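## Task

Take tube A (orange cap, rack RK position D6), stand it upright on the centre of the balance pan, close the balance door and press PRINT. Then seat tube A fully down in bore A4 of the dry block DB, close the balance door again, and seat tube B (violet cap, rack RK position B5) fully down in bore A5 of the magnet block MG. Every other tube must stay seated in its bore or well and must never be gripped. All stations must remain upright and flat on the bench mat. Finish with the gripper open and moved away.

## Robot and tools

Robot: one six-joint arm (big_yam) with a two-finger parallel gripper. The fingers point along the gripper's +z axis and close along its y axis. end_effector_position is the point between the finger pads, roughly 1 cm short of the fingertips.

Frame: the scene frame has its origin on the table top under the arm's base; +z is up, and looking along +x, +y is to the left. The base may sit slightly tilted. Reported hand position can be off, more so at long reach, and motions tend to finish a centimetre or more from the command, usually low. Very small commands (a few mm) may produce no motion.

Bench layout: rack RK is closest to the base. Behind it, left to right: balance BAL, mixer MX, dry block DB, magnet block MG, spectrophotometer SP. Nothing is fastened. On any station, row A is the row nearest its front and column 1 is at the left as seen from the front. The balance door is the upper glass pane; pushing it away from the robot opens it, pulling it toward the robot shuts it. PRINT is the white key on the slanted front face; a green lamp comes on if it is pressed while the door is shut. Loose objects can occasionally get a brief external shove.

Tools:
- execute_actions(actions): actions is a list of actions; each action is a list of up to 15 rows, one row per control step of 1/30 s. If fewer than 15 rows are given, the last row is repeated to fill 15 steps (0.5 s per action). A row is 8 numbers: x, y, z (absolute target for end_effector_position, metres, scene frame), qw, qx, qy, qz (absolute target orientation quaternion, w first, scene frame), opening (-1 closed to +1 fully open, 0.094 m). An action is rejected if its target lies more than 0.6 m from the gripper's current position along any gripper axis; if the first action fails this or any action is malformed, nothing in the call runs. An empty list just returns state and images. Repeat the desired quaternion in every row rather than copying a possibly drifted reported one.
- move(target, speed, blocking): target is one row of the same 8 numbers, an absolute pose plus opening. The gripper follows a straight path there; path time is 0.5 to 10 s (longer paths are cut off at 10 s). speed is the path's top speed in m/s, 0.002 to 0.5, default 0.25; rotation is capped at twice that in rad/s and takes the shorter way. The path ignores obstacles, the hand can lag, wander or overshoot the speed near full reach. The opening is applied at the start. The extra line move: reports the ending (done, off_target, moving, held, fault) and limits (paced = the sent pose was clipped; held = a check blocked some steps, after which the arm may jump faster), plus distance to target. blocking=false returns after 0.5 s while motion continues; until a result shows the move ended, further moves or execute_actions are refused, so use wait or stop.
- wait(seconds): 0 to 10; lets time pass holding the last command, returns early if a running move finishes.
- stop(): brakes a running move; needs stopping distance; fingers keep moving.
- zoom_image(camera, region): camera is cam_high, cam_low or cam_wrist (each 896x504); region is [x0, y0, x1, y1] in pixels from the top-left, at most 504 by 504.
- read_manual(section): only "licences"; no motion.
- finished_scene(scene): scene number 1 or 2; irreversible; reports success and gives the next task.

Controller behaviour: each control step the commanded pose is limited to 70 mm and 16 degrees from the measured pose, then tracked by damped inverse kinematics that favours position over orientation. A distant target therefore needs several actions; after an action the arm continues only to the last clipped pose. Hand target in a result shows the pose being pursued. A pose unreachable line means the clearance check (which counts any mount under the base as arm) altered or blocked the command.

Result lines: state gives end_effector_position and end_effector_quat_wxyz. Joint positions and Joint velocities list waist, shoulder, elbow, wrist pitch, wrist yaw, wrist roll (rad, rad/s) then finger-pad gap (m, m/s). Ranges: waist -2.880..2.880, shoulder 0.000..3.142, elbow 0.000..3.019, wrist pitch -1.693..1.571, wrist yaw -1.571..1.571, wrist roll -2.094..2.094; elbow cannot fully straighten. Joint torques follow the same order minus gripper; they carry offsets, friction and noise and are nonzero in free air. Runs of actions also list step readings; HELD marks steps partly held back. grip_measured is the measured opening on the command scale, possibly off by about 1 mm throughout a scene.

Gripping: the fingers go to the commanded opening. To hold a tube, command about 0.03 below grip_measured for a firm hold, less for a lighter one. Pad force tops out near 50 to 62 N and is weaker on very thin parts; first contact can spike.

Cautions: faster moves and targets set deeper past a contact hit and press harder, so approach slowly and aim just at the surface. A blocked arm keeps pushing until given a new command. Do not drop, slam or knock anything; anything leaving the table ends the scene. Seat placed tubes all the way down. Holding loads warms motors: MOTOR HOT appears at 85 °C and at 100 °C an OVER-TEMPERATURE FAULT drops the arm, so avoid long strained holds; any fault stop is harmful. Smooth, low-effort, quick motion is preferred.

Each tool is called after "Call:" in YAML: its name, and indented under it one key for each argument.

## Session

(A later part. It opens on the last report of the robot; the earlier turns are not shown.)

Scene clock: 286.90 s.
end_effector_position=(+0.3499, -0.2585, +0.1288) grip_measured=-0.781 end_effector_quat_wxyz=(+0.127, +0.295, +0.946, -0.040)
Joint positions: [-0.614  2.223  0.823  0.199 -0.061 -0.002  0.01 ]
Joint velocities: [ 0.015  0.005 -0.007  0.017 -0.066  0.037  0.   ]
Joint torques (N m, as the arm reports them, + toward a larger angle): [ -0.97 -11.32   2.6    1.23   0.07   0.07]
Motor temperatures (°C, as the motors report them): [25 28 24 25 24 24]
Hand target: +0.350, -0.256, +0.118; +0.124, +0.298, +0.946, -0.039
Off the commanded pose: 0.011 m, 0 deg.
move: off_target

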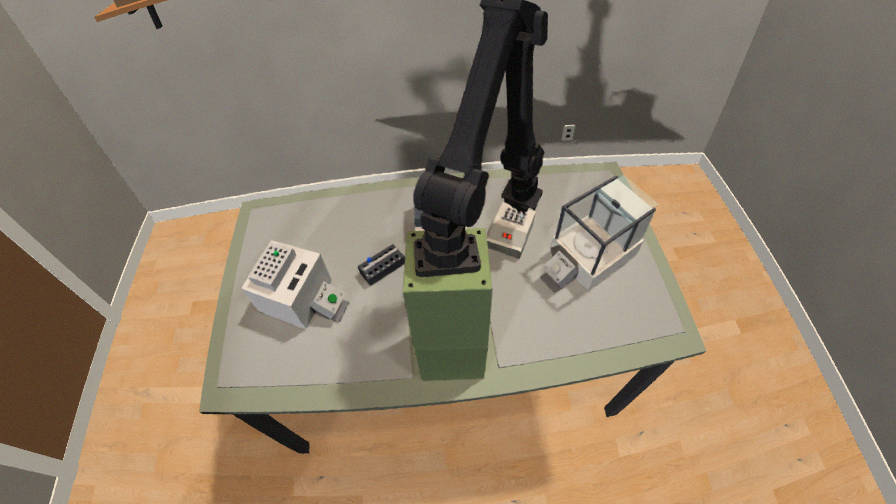

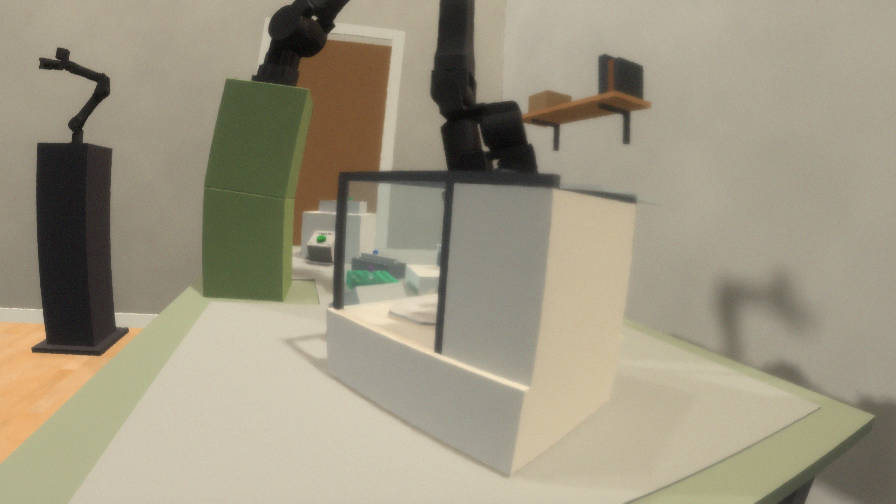

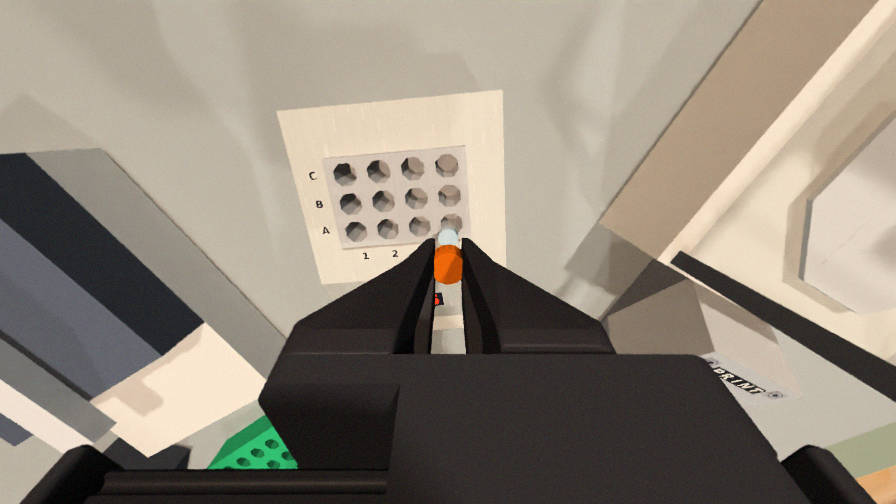

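Call:
execute_actions:
  actions: []

Scene clock: 309.70 s.
end_effector_position=(+0.3499, -0.2585, +0.1288) grip_measured=-0.781 end_effector_quat_wxyz=(+0.127, +0.295, +0.946, -0.040)
Joint positions: [-0.614  2.223  0.823  0.199 -0.061 -0.002  0.01 ]
Joint velocities: [-0.015 -0.005 -0.012  0.007  0.051  0.037 -0.001]
Joint torques (N m, as the arm reports them, + toward a larger angle): [ -0.96 -11.62   2.67   1.27   0.07   0.07]
Motor temperatures (°C, as the motors report them): [25 27 24 25 24 24]
Hand target: +0.350, -0.256, +0.118; +0.124, +0.298, +0.946, -0.039
Off the commanded pose: 0.011 m, 0 deg.

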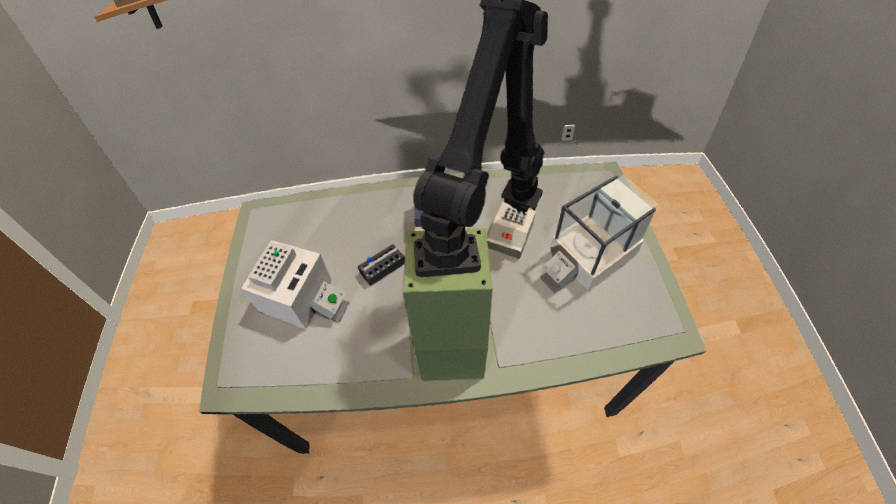

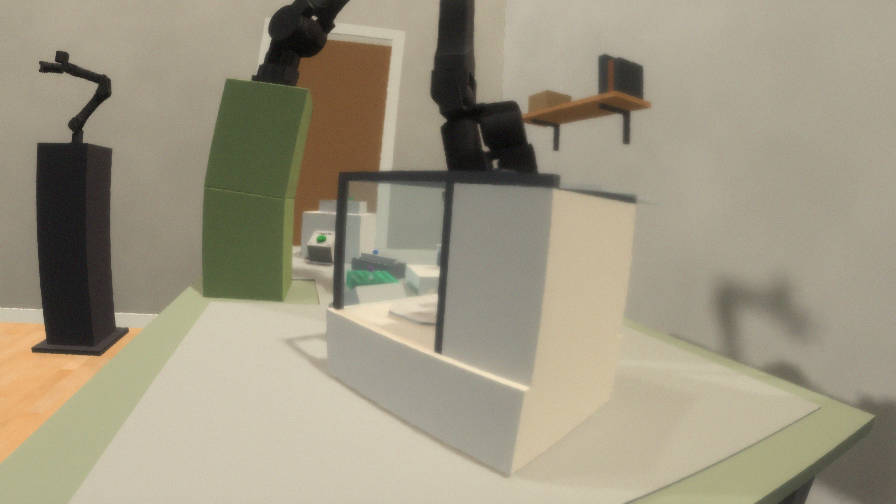

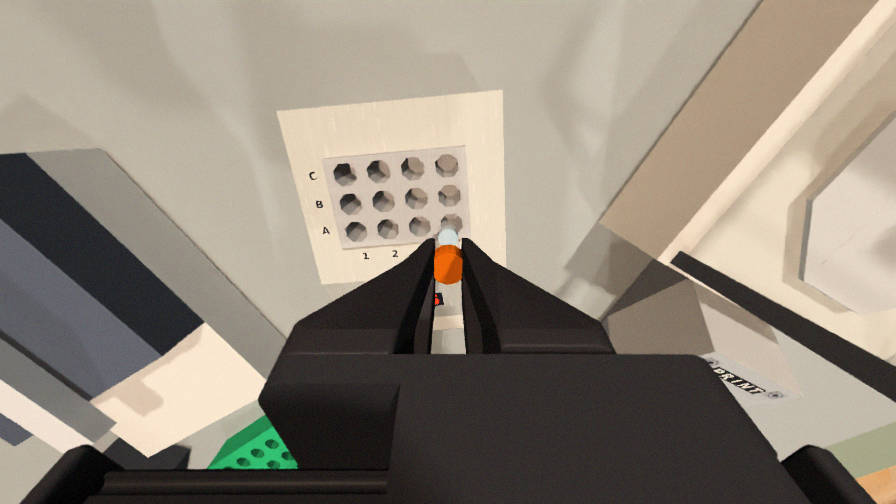

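Call:
execute_actions:
  actions:
    - [[0.3500,-0.2559,0.1175,0.1245,0.2981,0.9455,-0.0392,-0.8],[0.3498,-0.2562,0.117,0.1245,0.2981,0.9455,-0.0392,-0.8],[0.3496,-0.2565,0.1165,0.1245,0.2981,0.9455,-0.0392,-0.8],[0.3494,-0.2568,0.116,0.1245,0.2981,0.9455,-0.0392,-0.8],[0.3492,-0.2571,0.1155,0.1245,0.2981,0.9455,-0.0392,-0.8],[0.3490,-0.2574,0.115,0.1245,0.2981,0.9455,-0.0392,-0.8],[0.3488,-0.2577,0.1145,0.1245,0.2981,0.9455,-0.0392,-0.8],[0.3486,-0.2580,0.114,0.1245,0.2981,0.9455,-0.0392,-0.8],[0.3486,-0.2580,0.1135,0.1245,0.2981,0.9455,-0.0392,-0.8],[0.3486,-0.2580,0.113,0.1245,0.2981,0.9455,-0.0392,-0.8]]
    - [[0.3486,-0.2580,0.113,0.1245,0.2981,0.9455,-0.0392,-0.8]]

Call:
zoom_image:
  camera: "cam_wrist"
  region: [388, 190, 508, 290]

Scene clock: 320.67 s.
end_effector_position=(+0.3510, -0.2595, +0.1249) grip_measured=-0.781 end_effector_quat_wxyz=(+0.129, +0.295, +0.946, -0.041)
Joint positions: [-0.614  2.236  0.83   0.208 -0.061 -0.002  0.01 ]
Joint velocities: [-0.015  0.005  0.002 -0.012 -0.007 -0.007 -0.002]
Joint torques (N m, as the arm reports them, + toward a larger angle): [ -1.37 -11.53   2.54   1.26   0.     0.01]
Motor temperatures (°C, as the motors report them): [25 27 24 25 24 24]
Hand target: +0.348, -0.258, +0.113; +0.124, +0.298, +0.946, -0.039
Off the commanded pose: 0.012 m, 1 deg.
Step readings (end_effector_position; steps 1 to 15: 1st action; 16 to 30: 2nd action):
0: (+0.3499, -0.2585, +0.1288)
1: (+0.3499, -0.2585, +0.1288)
2: (+0.3500, -0.2585, +0.1288)
4: (+0.3502, -0.2586, +0.1288)
8: (+0.3507, -0.2591, +0.1277)
15: (+0.3511, -0.2596, +0.1250)
16: (+0.3510, -0.2595, +0.1249)
17: (+0.3510, -0.2595, +0.1249)
19: (+0.3510, -0.2595, +0.1249)
23: (+0.3510, -0.2595, +0.1249)
30: end_effector_position above

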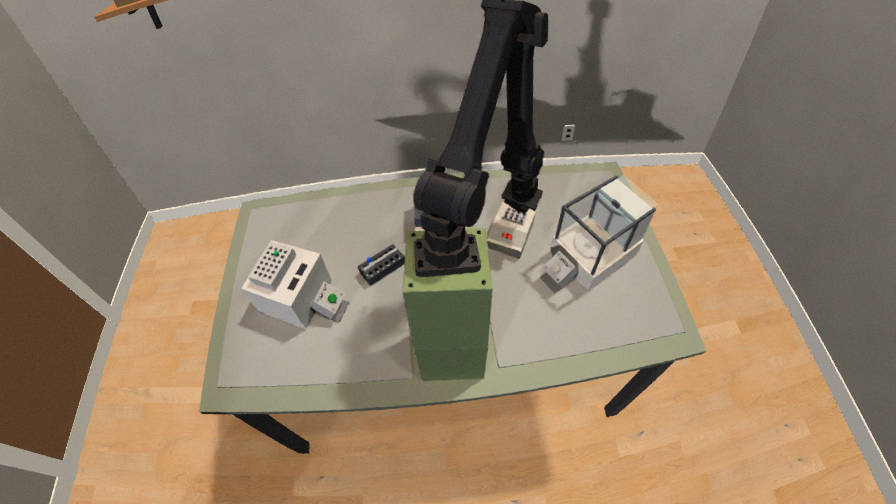

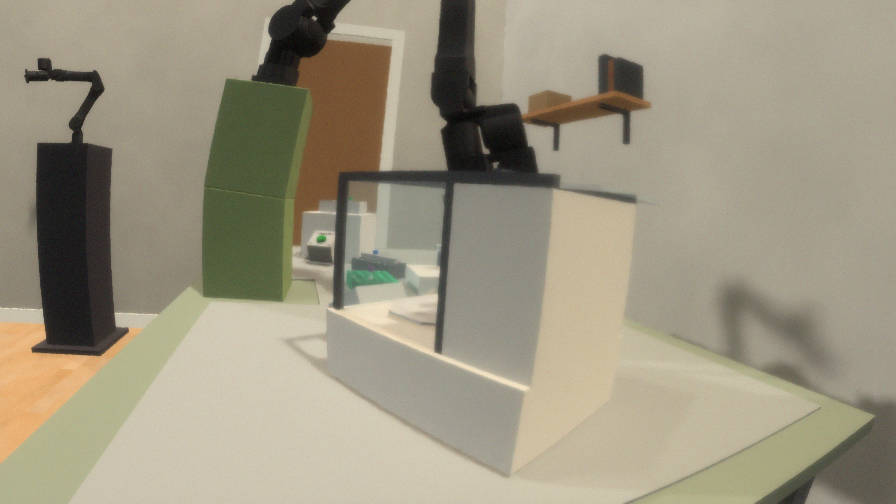

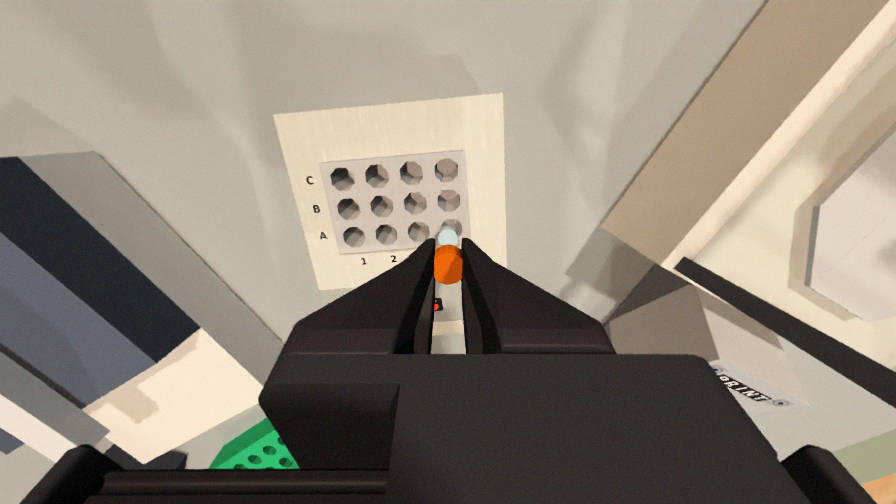

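Region (388, 190, 508, 290) of cam_wrist's 896x504 image, scaled by 4.200, with more detail than that image has.

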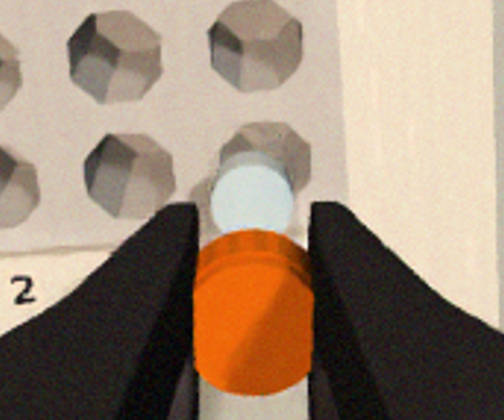

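Call:
execute_actions:
  actions:
    - [[0.3484,-0.2583,0.113,0.1245,0.2981,0.9455,-0.0392,-0.8],[0.3482,-0.2586,0.113,0.1245,0.2981,0.9455,-0.0392,-0.8],[0.3480,-0.2589,0.113,0.1245,0.2981,0.9455,-0.0392,-0.8],[0.3478,-0.2592,0.113,0.1245,0.2981,0.9455,-0.0392,-0.8],[0.3476,-0.2595,0.113,0.1245,0.2981,0.9455,-0.0392,-0.8],[0.3474,-0.2598,0.113,0.1245,0.2981,0.9455,-0.0392,-0.8]]
    - [[0.3472,-0.2601,0.113,0.1245,0.2981,0.9455,-0.0392,-0.8],[0.3470,-0.2604,0.113,0.1245,0.2981,0.9455,-0.0392,-0.8],[0.3468,-0.2607,0.113,0.1245,0.2981,0.9455,-0.0392,-0.8]]

Scene clock: 335.67 s.
end_effector_position=(+0.3510, -0.2595, +0.1249) grip_measured=-0.781 end_effector_quat_wxyz=(+0.129, +0.295, +0.946, -0.041)
Joint positions: [-0.614  2.236  0.83   0.208 -0.061 -0.002  0.01 ]
Joint velocities: [-0.015 -0.005  0.007  0.002 -0.022 -0.007  0.   ]
Joint torques (N m, as the arm reports them, + toward a larger angle): [ -2.04 -11.43   2.59   1.26  -0.1   -0.06]
Motor temperatures (°C, as the motors report them): [25 27 24 25 24 24]
Hand target: +0.347, -0.261, +0.113; +0.124, +0.298, +0.946, -0.039
Off the commanded pose: 0.013 m, 1 deg.
Step readings (end_effector_position; steps 1 to 15: 1st action; 16 to 30: 2nd action):
0: (+0.3510, -0.2595, +0.1249)
1: (+0.3510, -0.2595, +0.1249)
2: (+0.3510, -0.2595, +0.1249)
4: (+0.3510, -0.2595, +0.1249)
8: (+0.3510, -0.2595, +0.1249)
15: (+0.3510, -0.2595, +0.1249)
16: (+0.3510, -0.2595, +0.1249)
17: (+0.3510, -0.2595, +0.1249)
19: (+0.3510, -0.2595, +0.1249)
23: (+0.3510, -0.2595, +0.1249)
30: end_effector_position above

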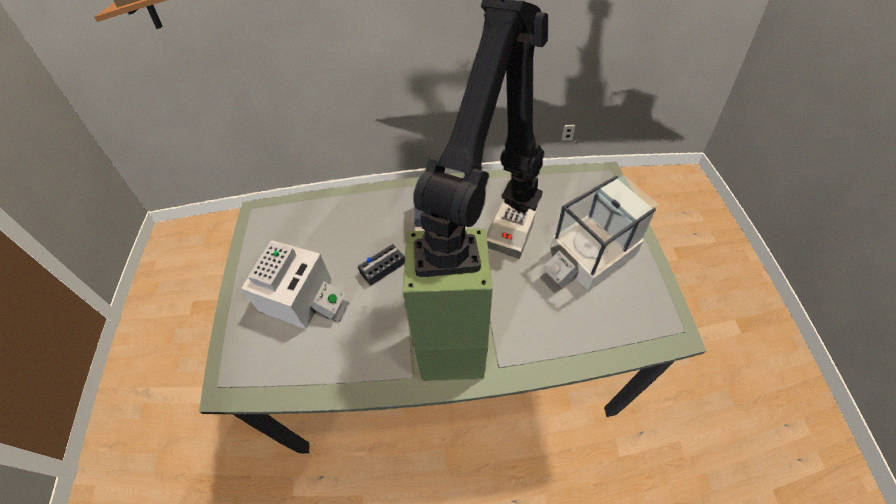

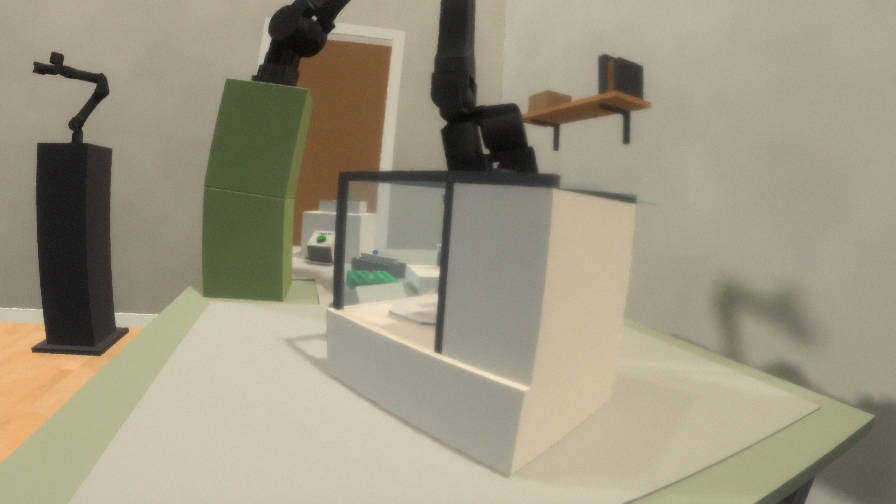

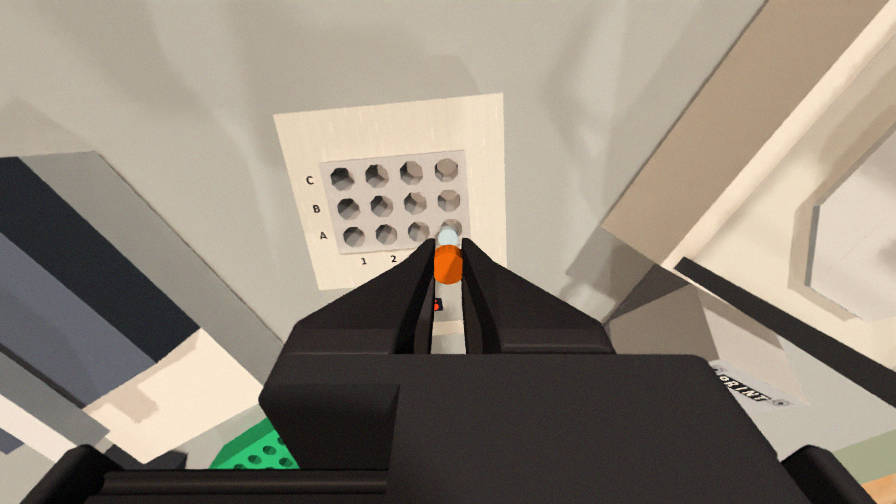

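Call:
execute_actions:
  actions:
    - [[0.3466,-0.2610,0.113,0.1245,0.2981,0.9455,-0.0392,-0.8],[0.3464,-0.2613,0.113,0.1245,0.2981,0.9455,-0.0392,-0.8],[0.3462,-0.2616,0.113,0.1245,0.2981,0.9455,-0.0392,-0.8],[0.3460,-0.2619,0.113,0.1245,0.2981,0.9455,-0.0392,-0.8]]

Scene clock: 341.37 s.
end_effector_position=(+0.3510, -0.2595, +0.1249) grip_measured=-0.781 end_effector_quat_wxyz=(+0.129, +0.295, +0.946, -0.041)
Joint positions: [-0.614  2.236  0.83   0.208 -0.061 -0.002  0.01 ]
Joint velocities: [-0.015  0.005  0.002 -0.012 -0.037 -0.051  0.001]
Joint torques (N m, as the arm reports them, + toward a larger angle): [ -2.31 -11.45   2.61   1.24  -0.14  -0.09]
Motor temperatures (°C, as the motors report them): [25 27 24 25 24 24]
Hand target: +0.346, -0.262, +0.113; +0.124, +0.298, +0.946, -0.039
Off the commanded pose: 0.013 m, 1 deg.
Step readings (end_effector_position):
0: (+0.3510, -0.2595, +0.1249)
1: (+0.3510, -0.2595, +0.1249)
2: (+0.3510, -0.2595, +0.1249)
4: (+0.3510, -0.2595, +0.1249)
8: (+0.3510, -0.2595, +0.1249)
15: end_effector_position above

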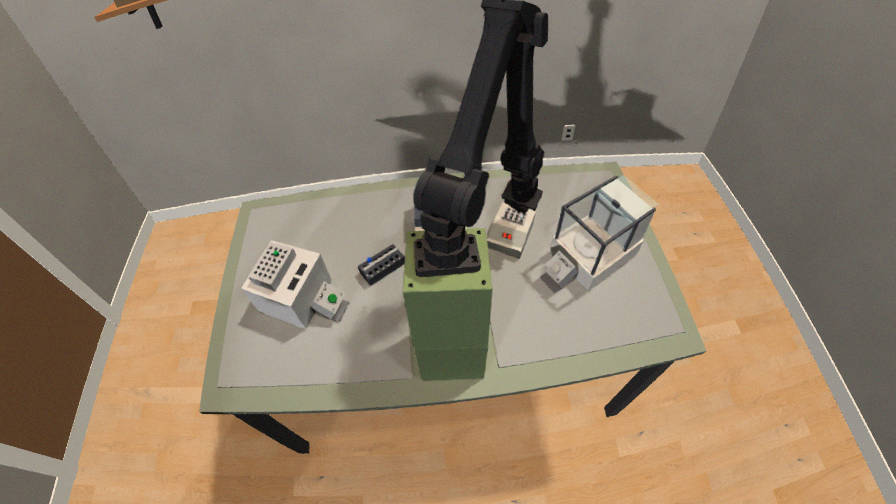

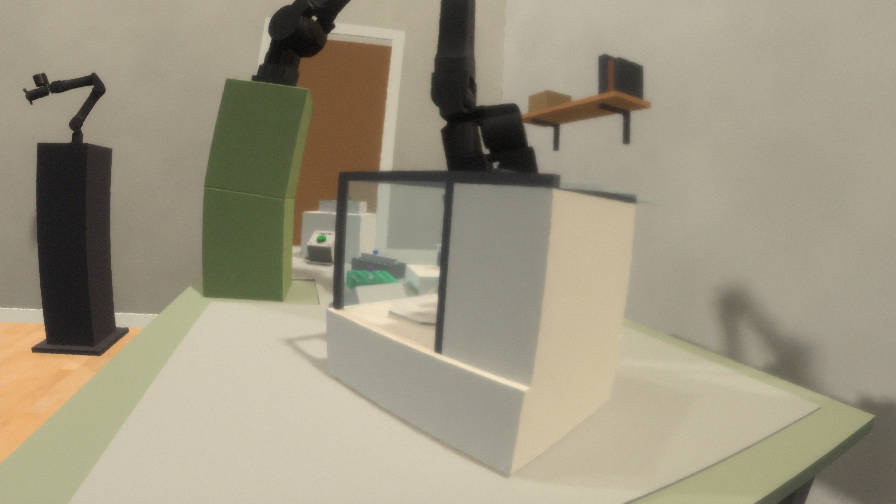

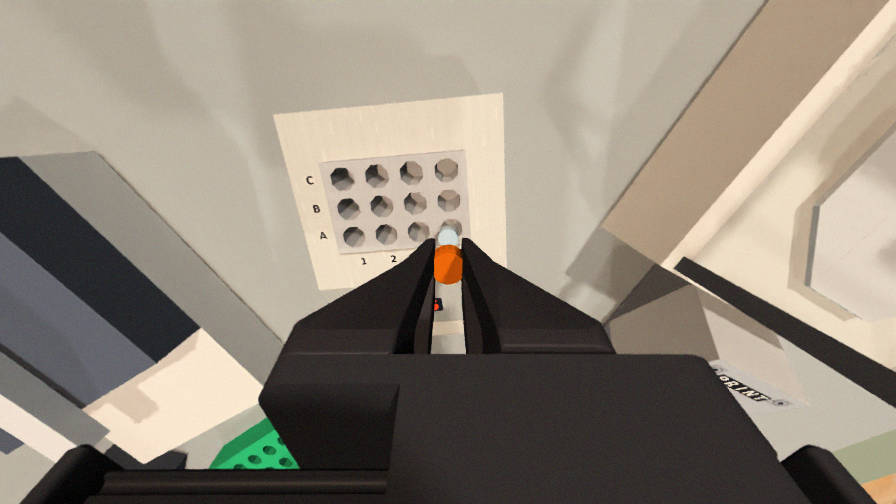

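Call:
execute_actions:
  actions:
    - [[0.3458,-0.2622,0.113,0.1245,0.2981,0.9455,-0.0392,-0.8],[0.3456,-0.2625,0.113,0.1245,0.2981,0.9455,-0.0392,-0.8],[0.3454,-0.2628,0.113,0.1245,0.2981,0.9455,-0.0392,-0.8],[0.3452,-0.2631,0.113,0.1245,0.2981,0.9455,-0.0392,-0.8]]

Call:
zoom_image:
  camera: "cam_wrist"
  region: [388, 190, 508, 290]

Scene clock: 348.57 s.
end_effector_position=(+0.3501, -0.2609, +0.1250) grip_measured=-0.781 end_effector_quat_wxyz=(+0.129, +0.297, +0.945, -0.041)
Joint positions: [-0.618  2.236  0.83   0.208 -0.062 -0.002  0.01 ]
Joint velocities: [-0.015  0.005 -0.012 -0.007  0.051 -0.037 -0.   ]
Joint torques (N m, as the arm reports them, + toward a larger angle): [ -2.33 -11.42   2.66   1.21  -0.15  -0.12]
Motor temperatures (°C, as the motors report them): [25 27 24 25 24 24]
Hand target: +0.345, -0.263, +0.113; +0.124, +0.298, +0.946, -0.039
Off the commanded pose: 0.013 m, 1 deg.
Step readings (end_effector_position):
0: (+0.3510, -0.2595, +0.1249)
1: (+0.3510, -0.2595, +0.1249)
2: (+0.3510, -0.2595, +0.1249)
4: (+0.3508, -0.2598, +0.1249)
8: (+0.3504, -0.2604, +0.1249)
15: end_effector_position above

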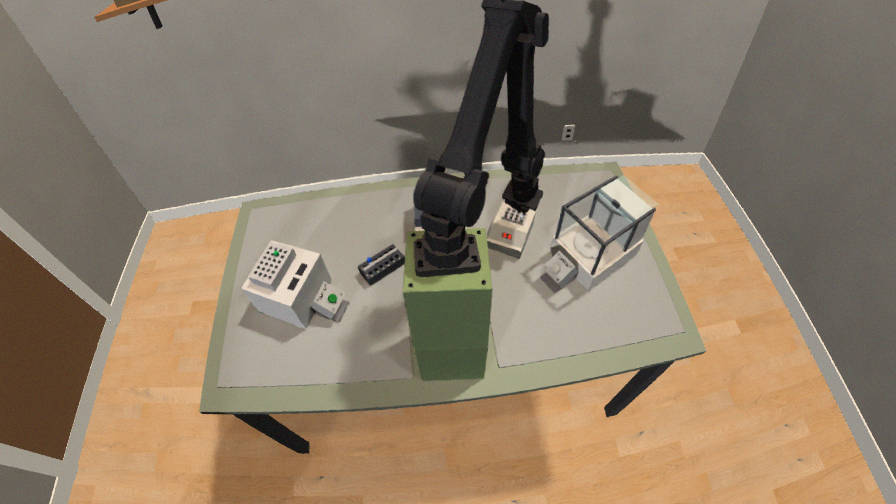

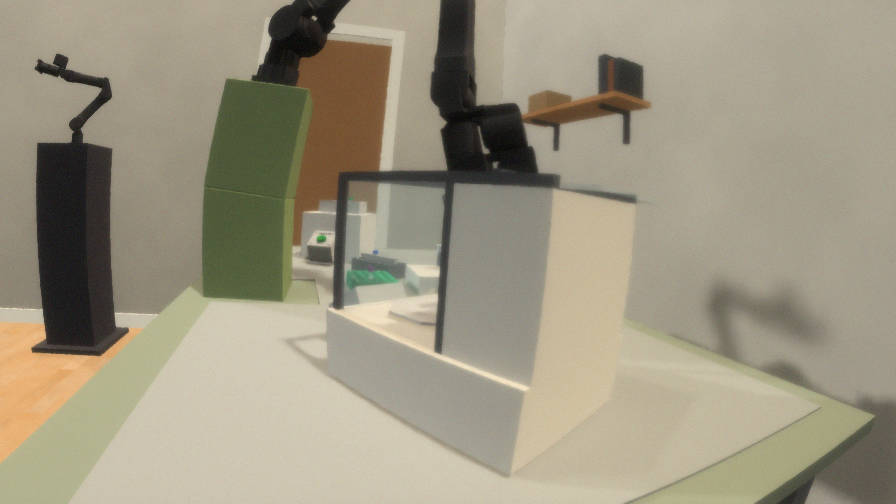

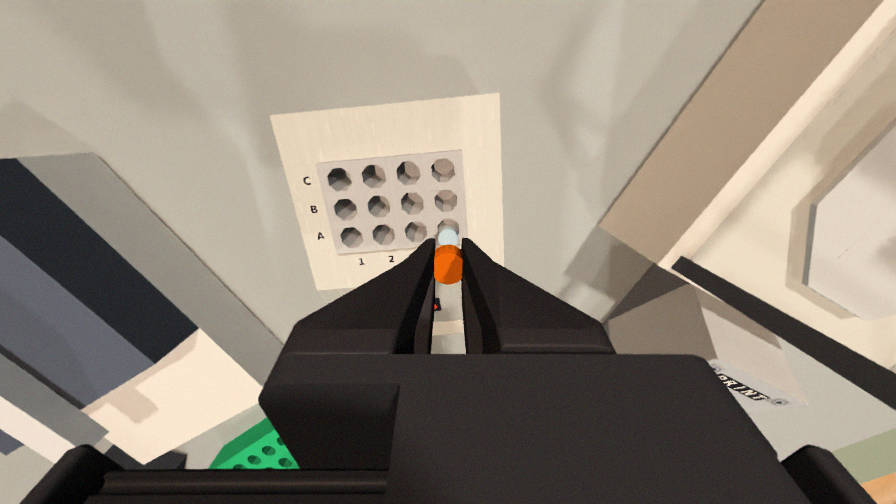

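Region (388, 190, 508, 290) of cam_wrist's 896x504 image, scaled by 4.200, with more detail than that image has.

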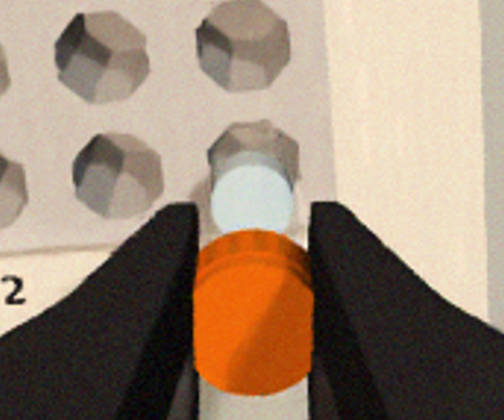

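Call:
execute_actions:
  actions:
    - [[0.346,-0.262,0.1125,0.1245,0.2981,0.9455,-0.0392,-0.8],[0.347,-0.2606,0.112,0.1245,0.2981,0.9455,-0.0392,-0.8],[0.348,-0.2592,0.1115,0.1245,0.2981,0.9455,-0.0392,-0.8],[0.348,-0.2592,0.111,0.1245,0.2981,0.9455,-0.0392,-0.8],[0.348,-0.2592,0.1105,0.1245,0.2981,0.9455,-0.0392,-0.8],[0.348,-0.2592,0.110,0.1245,0.2981,0.9455,-0.0392,-0.8],[0.348,-0.2592,0.1095,0.1245,0.2981,0.9455,-0.0392,-0.8],[0.348,-0.2592,0.109,0.1245,0.2981,0.9455,-0.0392,-0.8],[0.348,-0.2592,0.1085,0.1245,0.2981,0.9455,-0.0392,-0.8],[0.348,-0.2592,0.108,0.1245,0.2981,0.9455,-0.0392,-0.8],[0.348,-0.2592,0.1075,0.1245,0.2981,0.9455,-0.0392,-0.8],[0.348,-0.2592,0.107,0.1245,0.2981,0.9455,-0.0392,-0.8],[0.348,-0.2592,0.1065,0.1245,0.2981,0.9455,-0.0392,-0.8],[0.348,-0.2592,0.106,0.1245,0.2981,0.9455,-0.0392,-0.8]]
    - [[0.348,-0.2592,0.106,0.1245,0.2981,0.9455,-0.0392,-0.8]]

Call:
zoom_image:
  camera: "cam_wrist"
  region: [388, 190, 508, 290]

Scene clock: 368.17 s.
end_effector_position=(+0.3510, -0.2620, +0.1191) grip_measured=-0.781 end_effector_quat_wxyz=(+0.130, +0.297, +0.945, -0.041)
Joint positions: [-0.618  2.255  0.839  0.22  -0.062 -0.002  0.01 ]
Joint velocities: [-0.005  0.005 -0.012 -0.002 -0.022 -0.022 -0.001]
Joint torques (N m, as the arm reports them, + toward a larger angle): [ -1.4  -11.44   2.5    1.23  -0.01  -0.01]
Motor temperatures (°C, as the motors report them): [25 27 24 25 24 24]
Hand target: +0.348, -0.259, +0.106; +0.124, +0.298, +0.946, -0.039
Off the commanded pose: 0.014 m, 1 deg.
Step readings (end_effector_position; steps 1 to 15: 1st action; 16 to 30: 2nd action):
0: (+0.3501, -0.2609, +0.1250)
1: (+0.3501, -0.2609, +0.1250)
2: (+0.3501, -0.2609, +0.1250)
4: (+0.3500, -0.2608, +0.1246)
8: (+0.3503, -0.2612, +0.1227)
15: (+0.3506, -0.2617, +0.1191)
16: (+0.3506, -0.2617, +0.1190)
17: (+0.3509, -0.2619, +0.1191)
19: (+0.3510, -0.2620, +0.1191)
23: (+0.3510, -0.2620, +0.1191)
30: end_effector_position above

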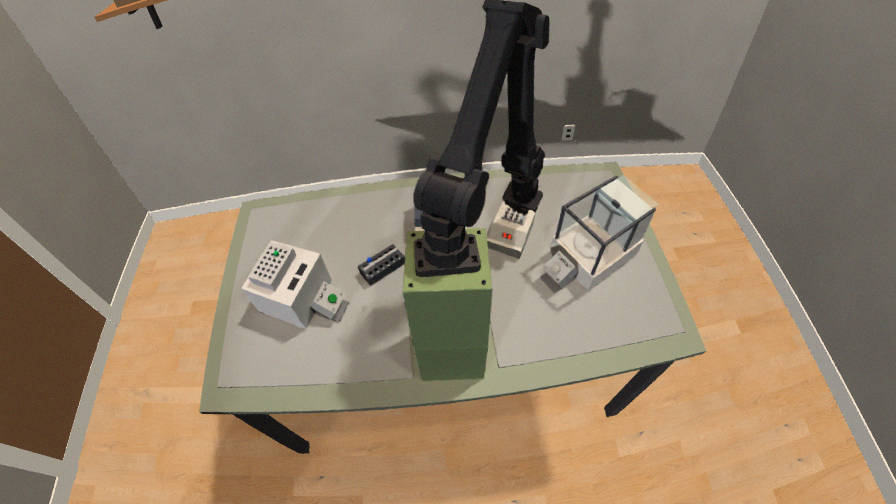

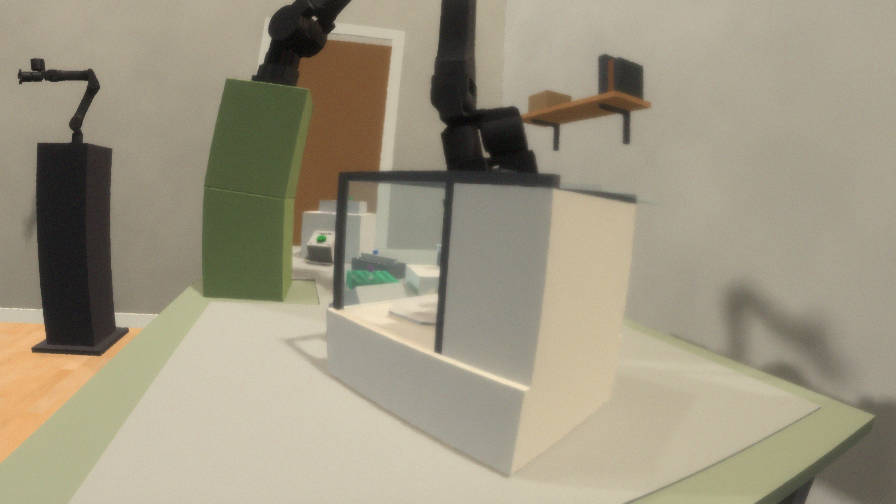

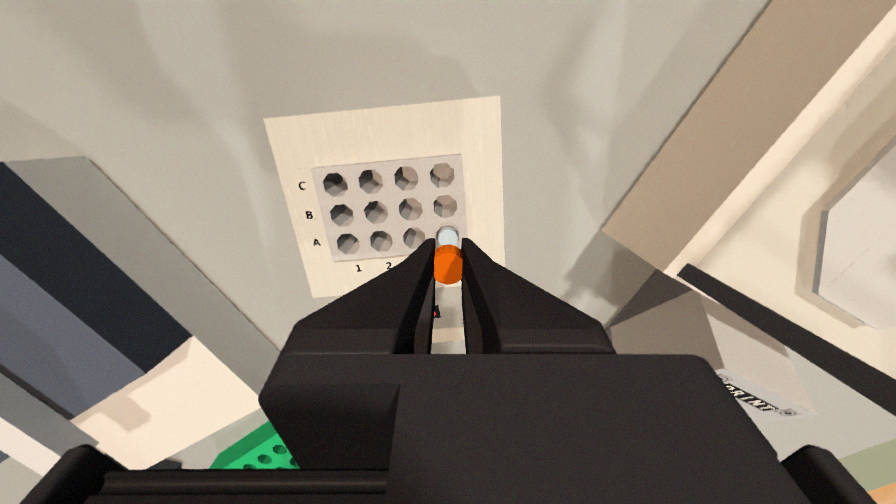

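Region (388, 190, 508, 290) of cam_wrist's 896x504 image, scaled by 4.200, with more detail than that image has.

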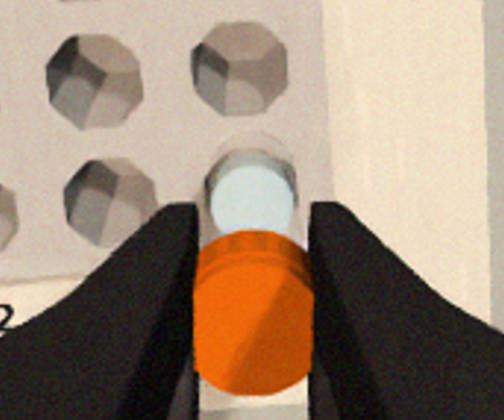

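Call:
execute_actions:
  actions:
    - [[0.348,-0.2590,0.105,0.1245,0.2981,0.9455,-0.0392,-0.8],[0.348,-0.2588,0.104,0.1245,0.2981,0.9455,-0.0392,-0.8],[0.348,-0.2586,0.103,0.1245,0.2981,0.9455,-0.0392,-0.8],[0.348,-0.2584,0.102,0.1245,0.2981,0.9455,-0.0392,-0.8],[0.348,-0.2582,0.101,0.1245,0.2981,0.9455,-0.0392,-0.8],[0.348,-0.2580,0.100,0.1245,0.2981,0.9455,-0.0392,-0.8],[0.348,-0.2578,0.099,0.1245,0.2981,0.9455,-0.0392,-0.8],[0.348,-0.2576,0.098,0.1245,0.2981,0.9455,-0.0392,-0.8],[0.348,-0.2574,0.097,0.1245,0.2981,0.9455,-0.0392,-0.8],[0.348,-0.2572,0.096,0.1245,0.2981,0.9455,-0.0392,-0.8],[0.348,-0.2570,0.095,0.1245,0.2981,0.9455,-0.0392,-0.8]]

Call:
zoom_image:
  camera: "cam_wrist"
  region: [388, 190, 508, 290]

Scene clock: 376.87 s.
end_effector_position=(+0.3568, -0.2662, +0.1188) grip_measured=-0.781 end_effector_quat_wxyz=(+0.142, +0.296, +0.944, -0.045)
Joint positions: [-0.618  2.261  0.846  0.244 -0.062 -0.002  0.01 ]
Joint velocities: [-0.005 -0.015 -0.002  0.007  0.037 -0.095  0.   ]
Joint torques (N m, as the arm reports them, + toward a larger angle): [-0.96 -9.95  2.75  1.16  0.07  0.04]
Motor temperatures (°C, as the motors report them): [25 27 24 25 24 24]
Hand target: +0.347, -0.257, +0.097; +0.124, +0.298, +0.946, -0.039
Off the commanded pose: 0.027 m, 2 deg.
Step readings (end_effector_position):
0: (+0.3510, -0.2620, +0.1191)
1: (+0.3511, -0.2620, +0.1191)
2: (+0.3512, -0.2621, +0.1192)
4: (+0.3516, -0.2624, +0.1191)
8: (+0.3527, -0.2632, +0.1189)
15: end_effector_position above

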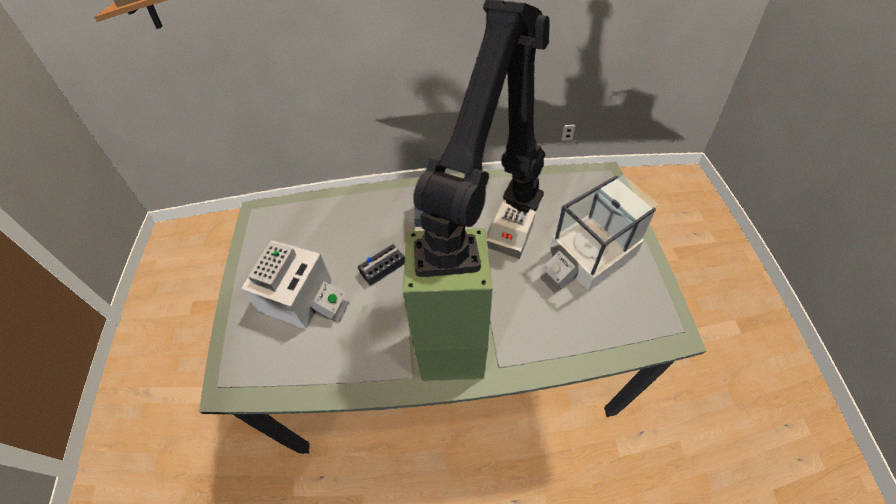

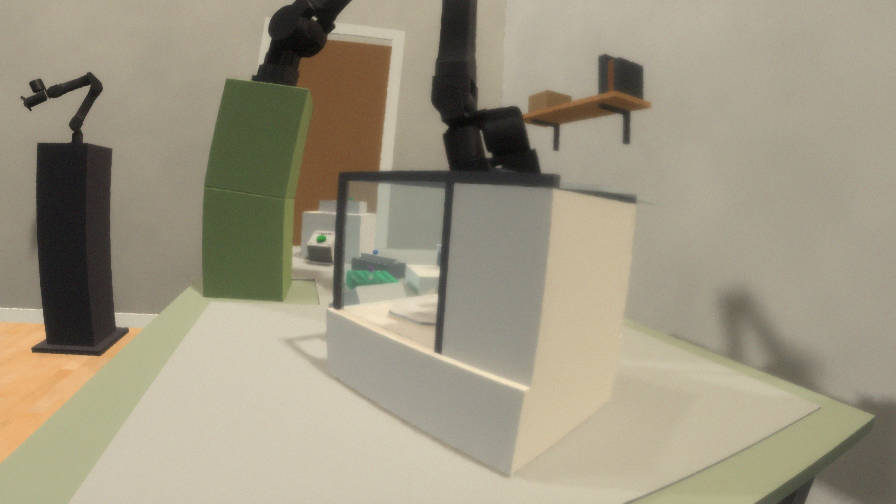

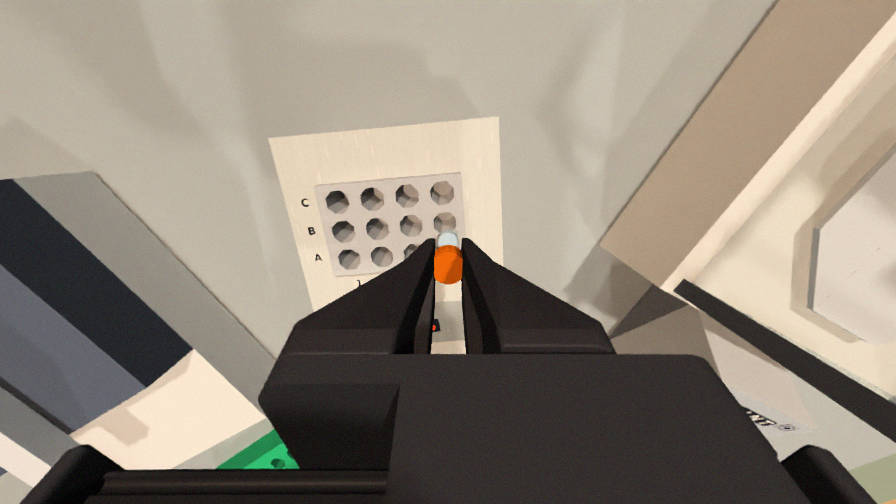

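Region (388, 190, 508, 290) of cam_wrist's 896x504 image, scaled by 4.200, with more detail than that image has.

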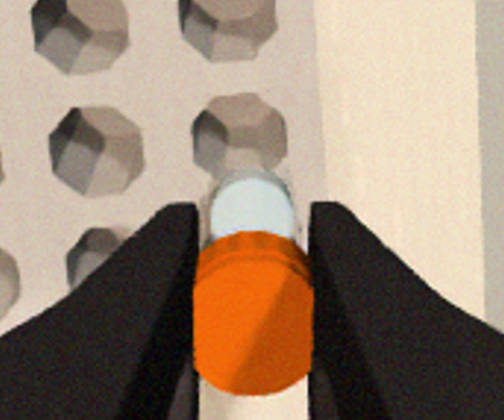

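Call:
move:
  target: [0.346,-0.2555,0.125,0.1492,0.2970,0.9420,-0.0470,-0.8]
  speed: 0.03

Call:
zoom_image:
  camera: "cam_wrist"
  region: [388, 190, 508, 290]

Scene clock: 384.33 s.
end_effector_position=(+0.3417, -0.2552, +0.1189) grip_measured=-0.781 end_effector_quat_wxyz=(+0.142, +0.296, +0.944, -0.045)
Joint positions: [-0.618  2.259  0.796  0.291 -0.062 -0.002  0.01 ]
Joint velocities: [-0.015 -0.005 -0.002 -0.002 -0.037 -0.022 -0.001]
Joint torques (N m, as the arm reports them, + toward a larger angle): [ -1.15 -14.68   0.4    1.15   0.03   0.04]
Motor temperatures (°C, as the motors report them): [25 27 24 25 24 24]
Hand target: +0.346, -0.255, +0.125; +0.149, +0.297, +0.942, -0.047
Off the commanded pose: 0.007 m, 1 deg.
move: done

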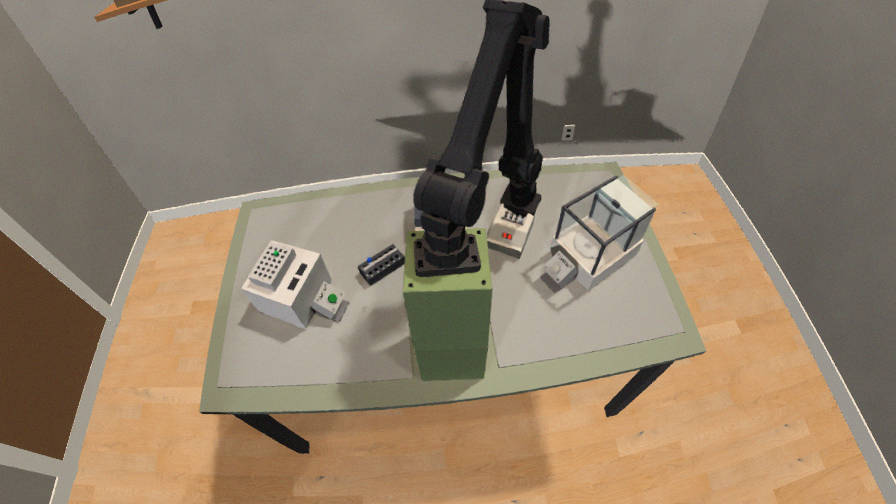

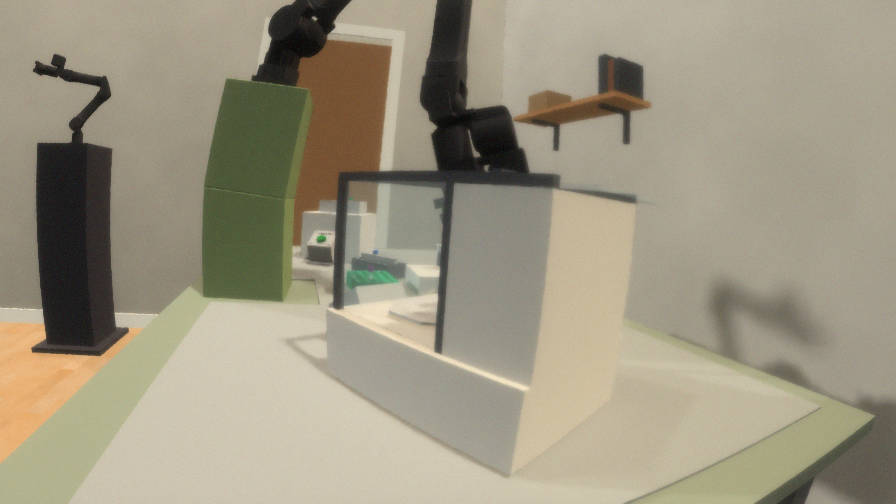

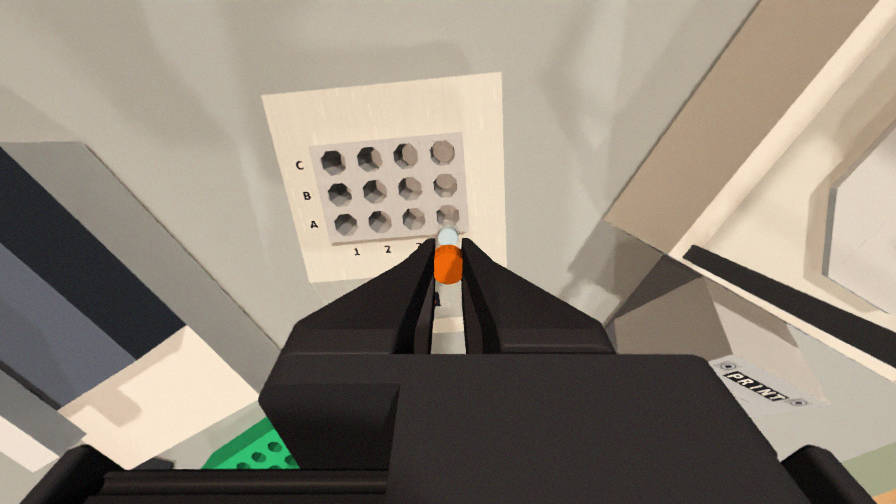

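Region (388, 190, 508, 290) of cam_wrist's 896x504 image, scaled by 4.200, with more detail than that image has.

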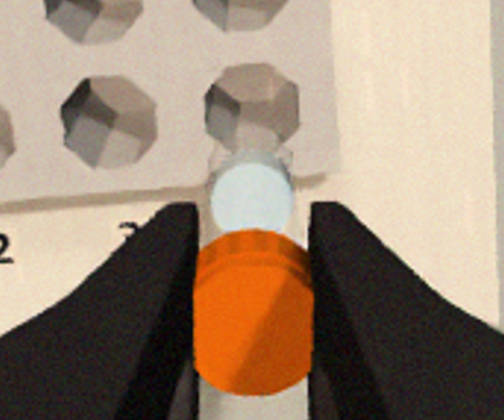

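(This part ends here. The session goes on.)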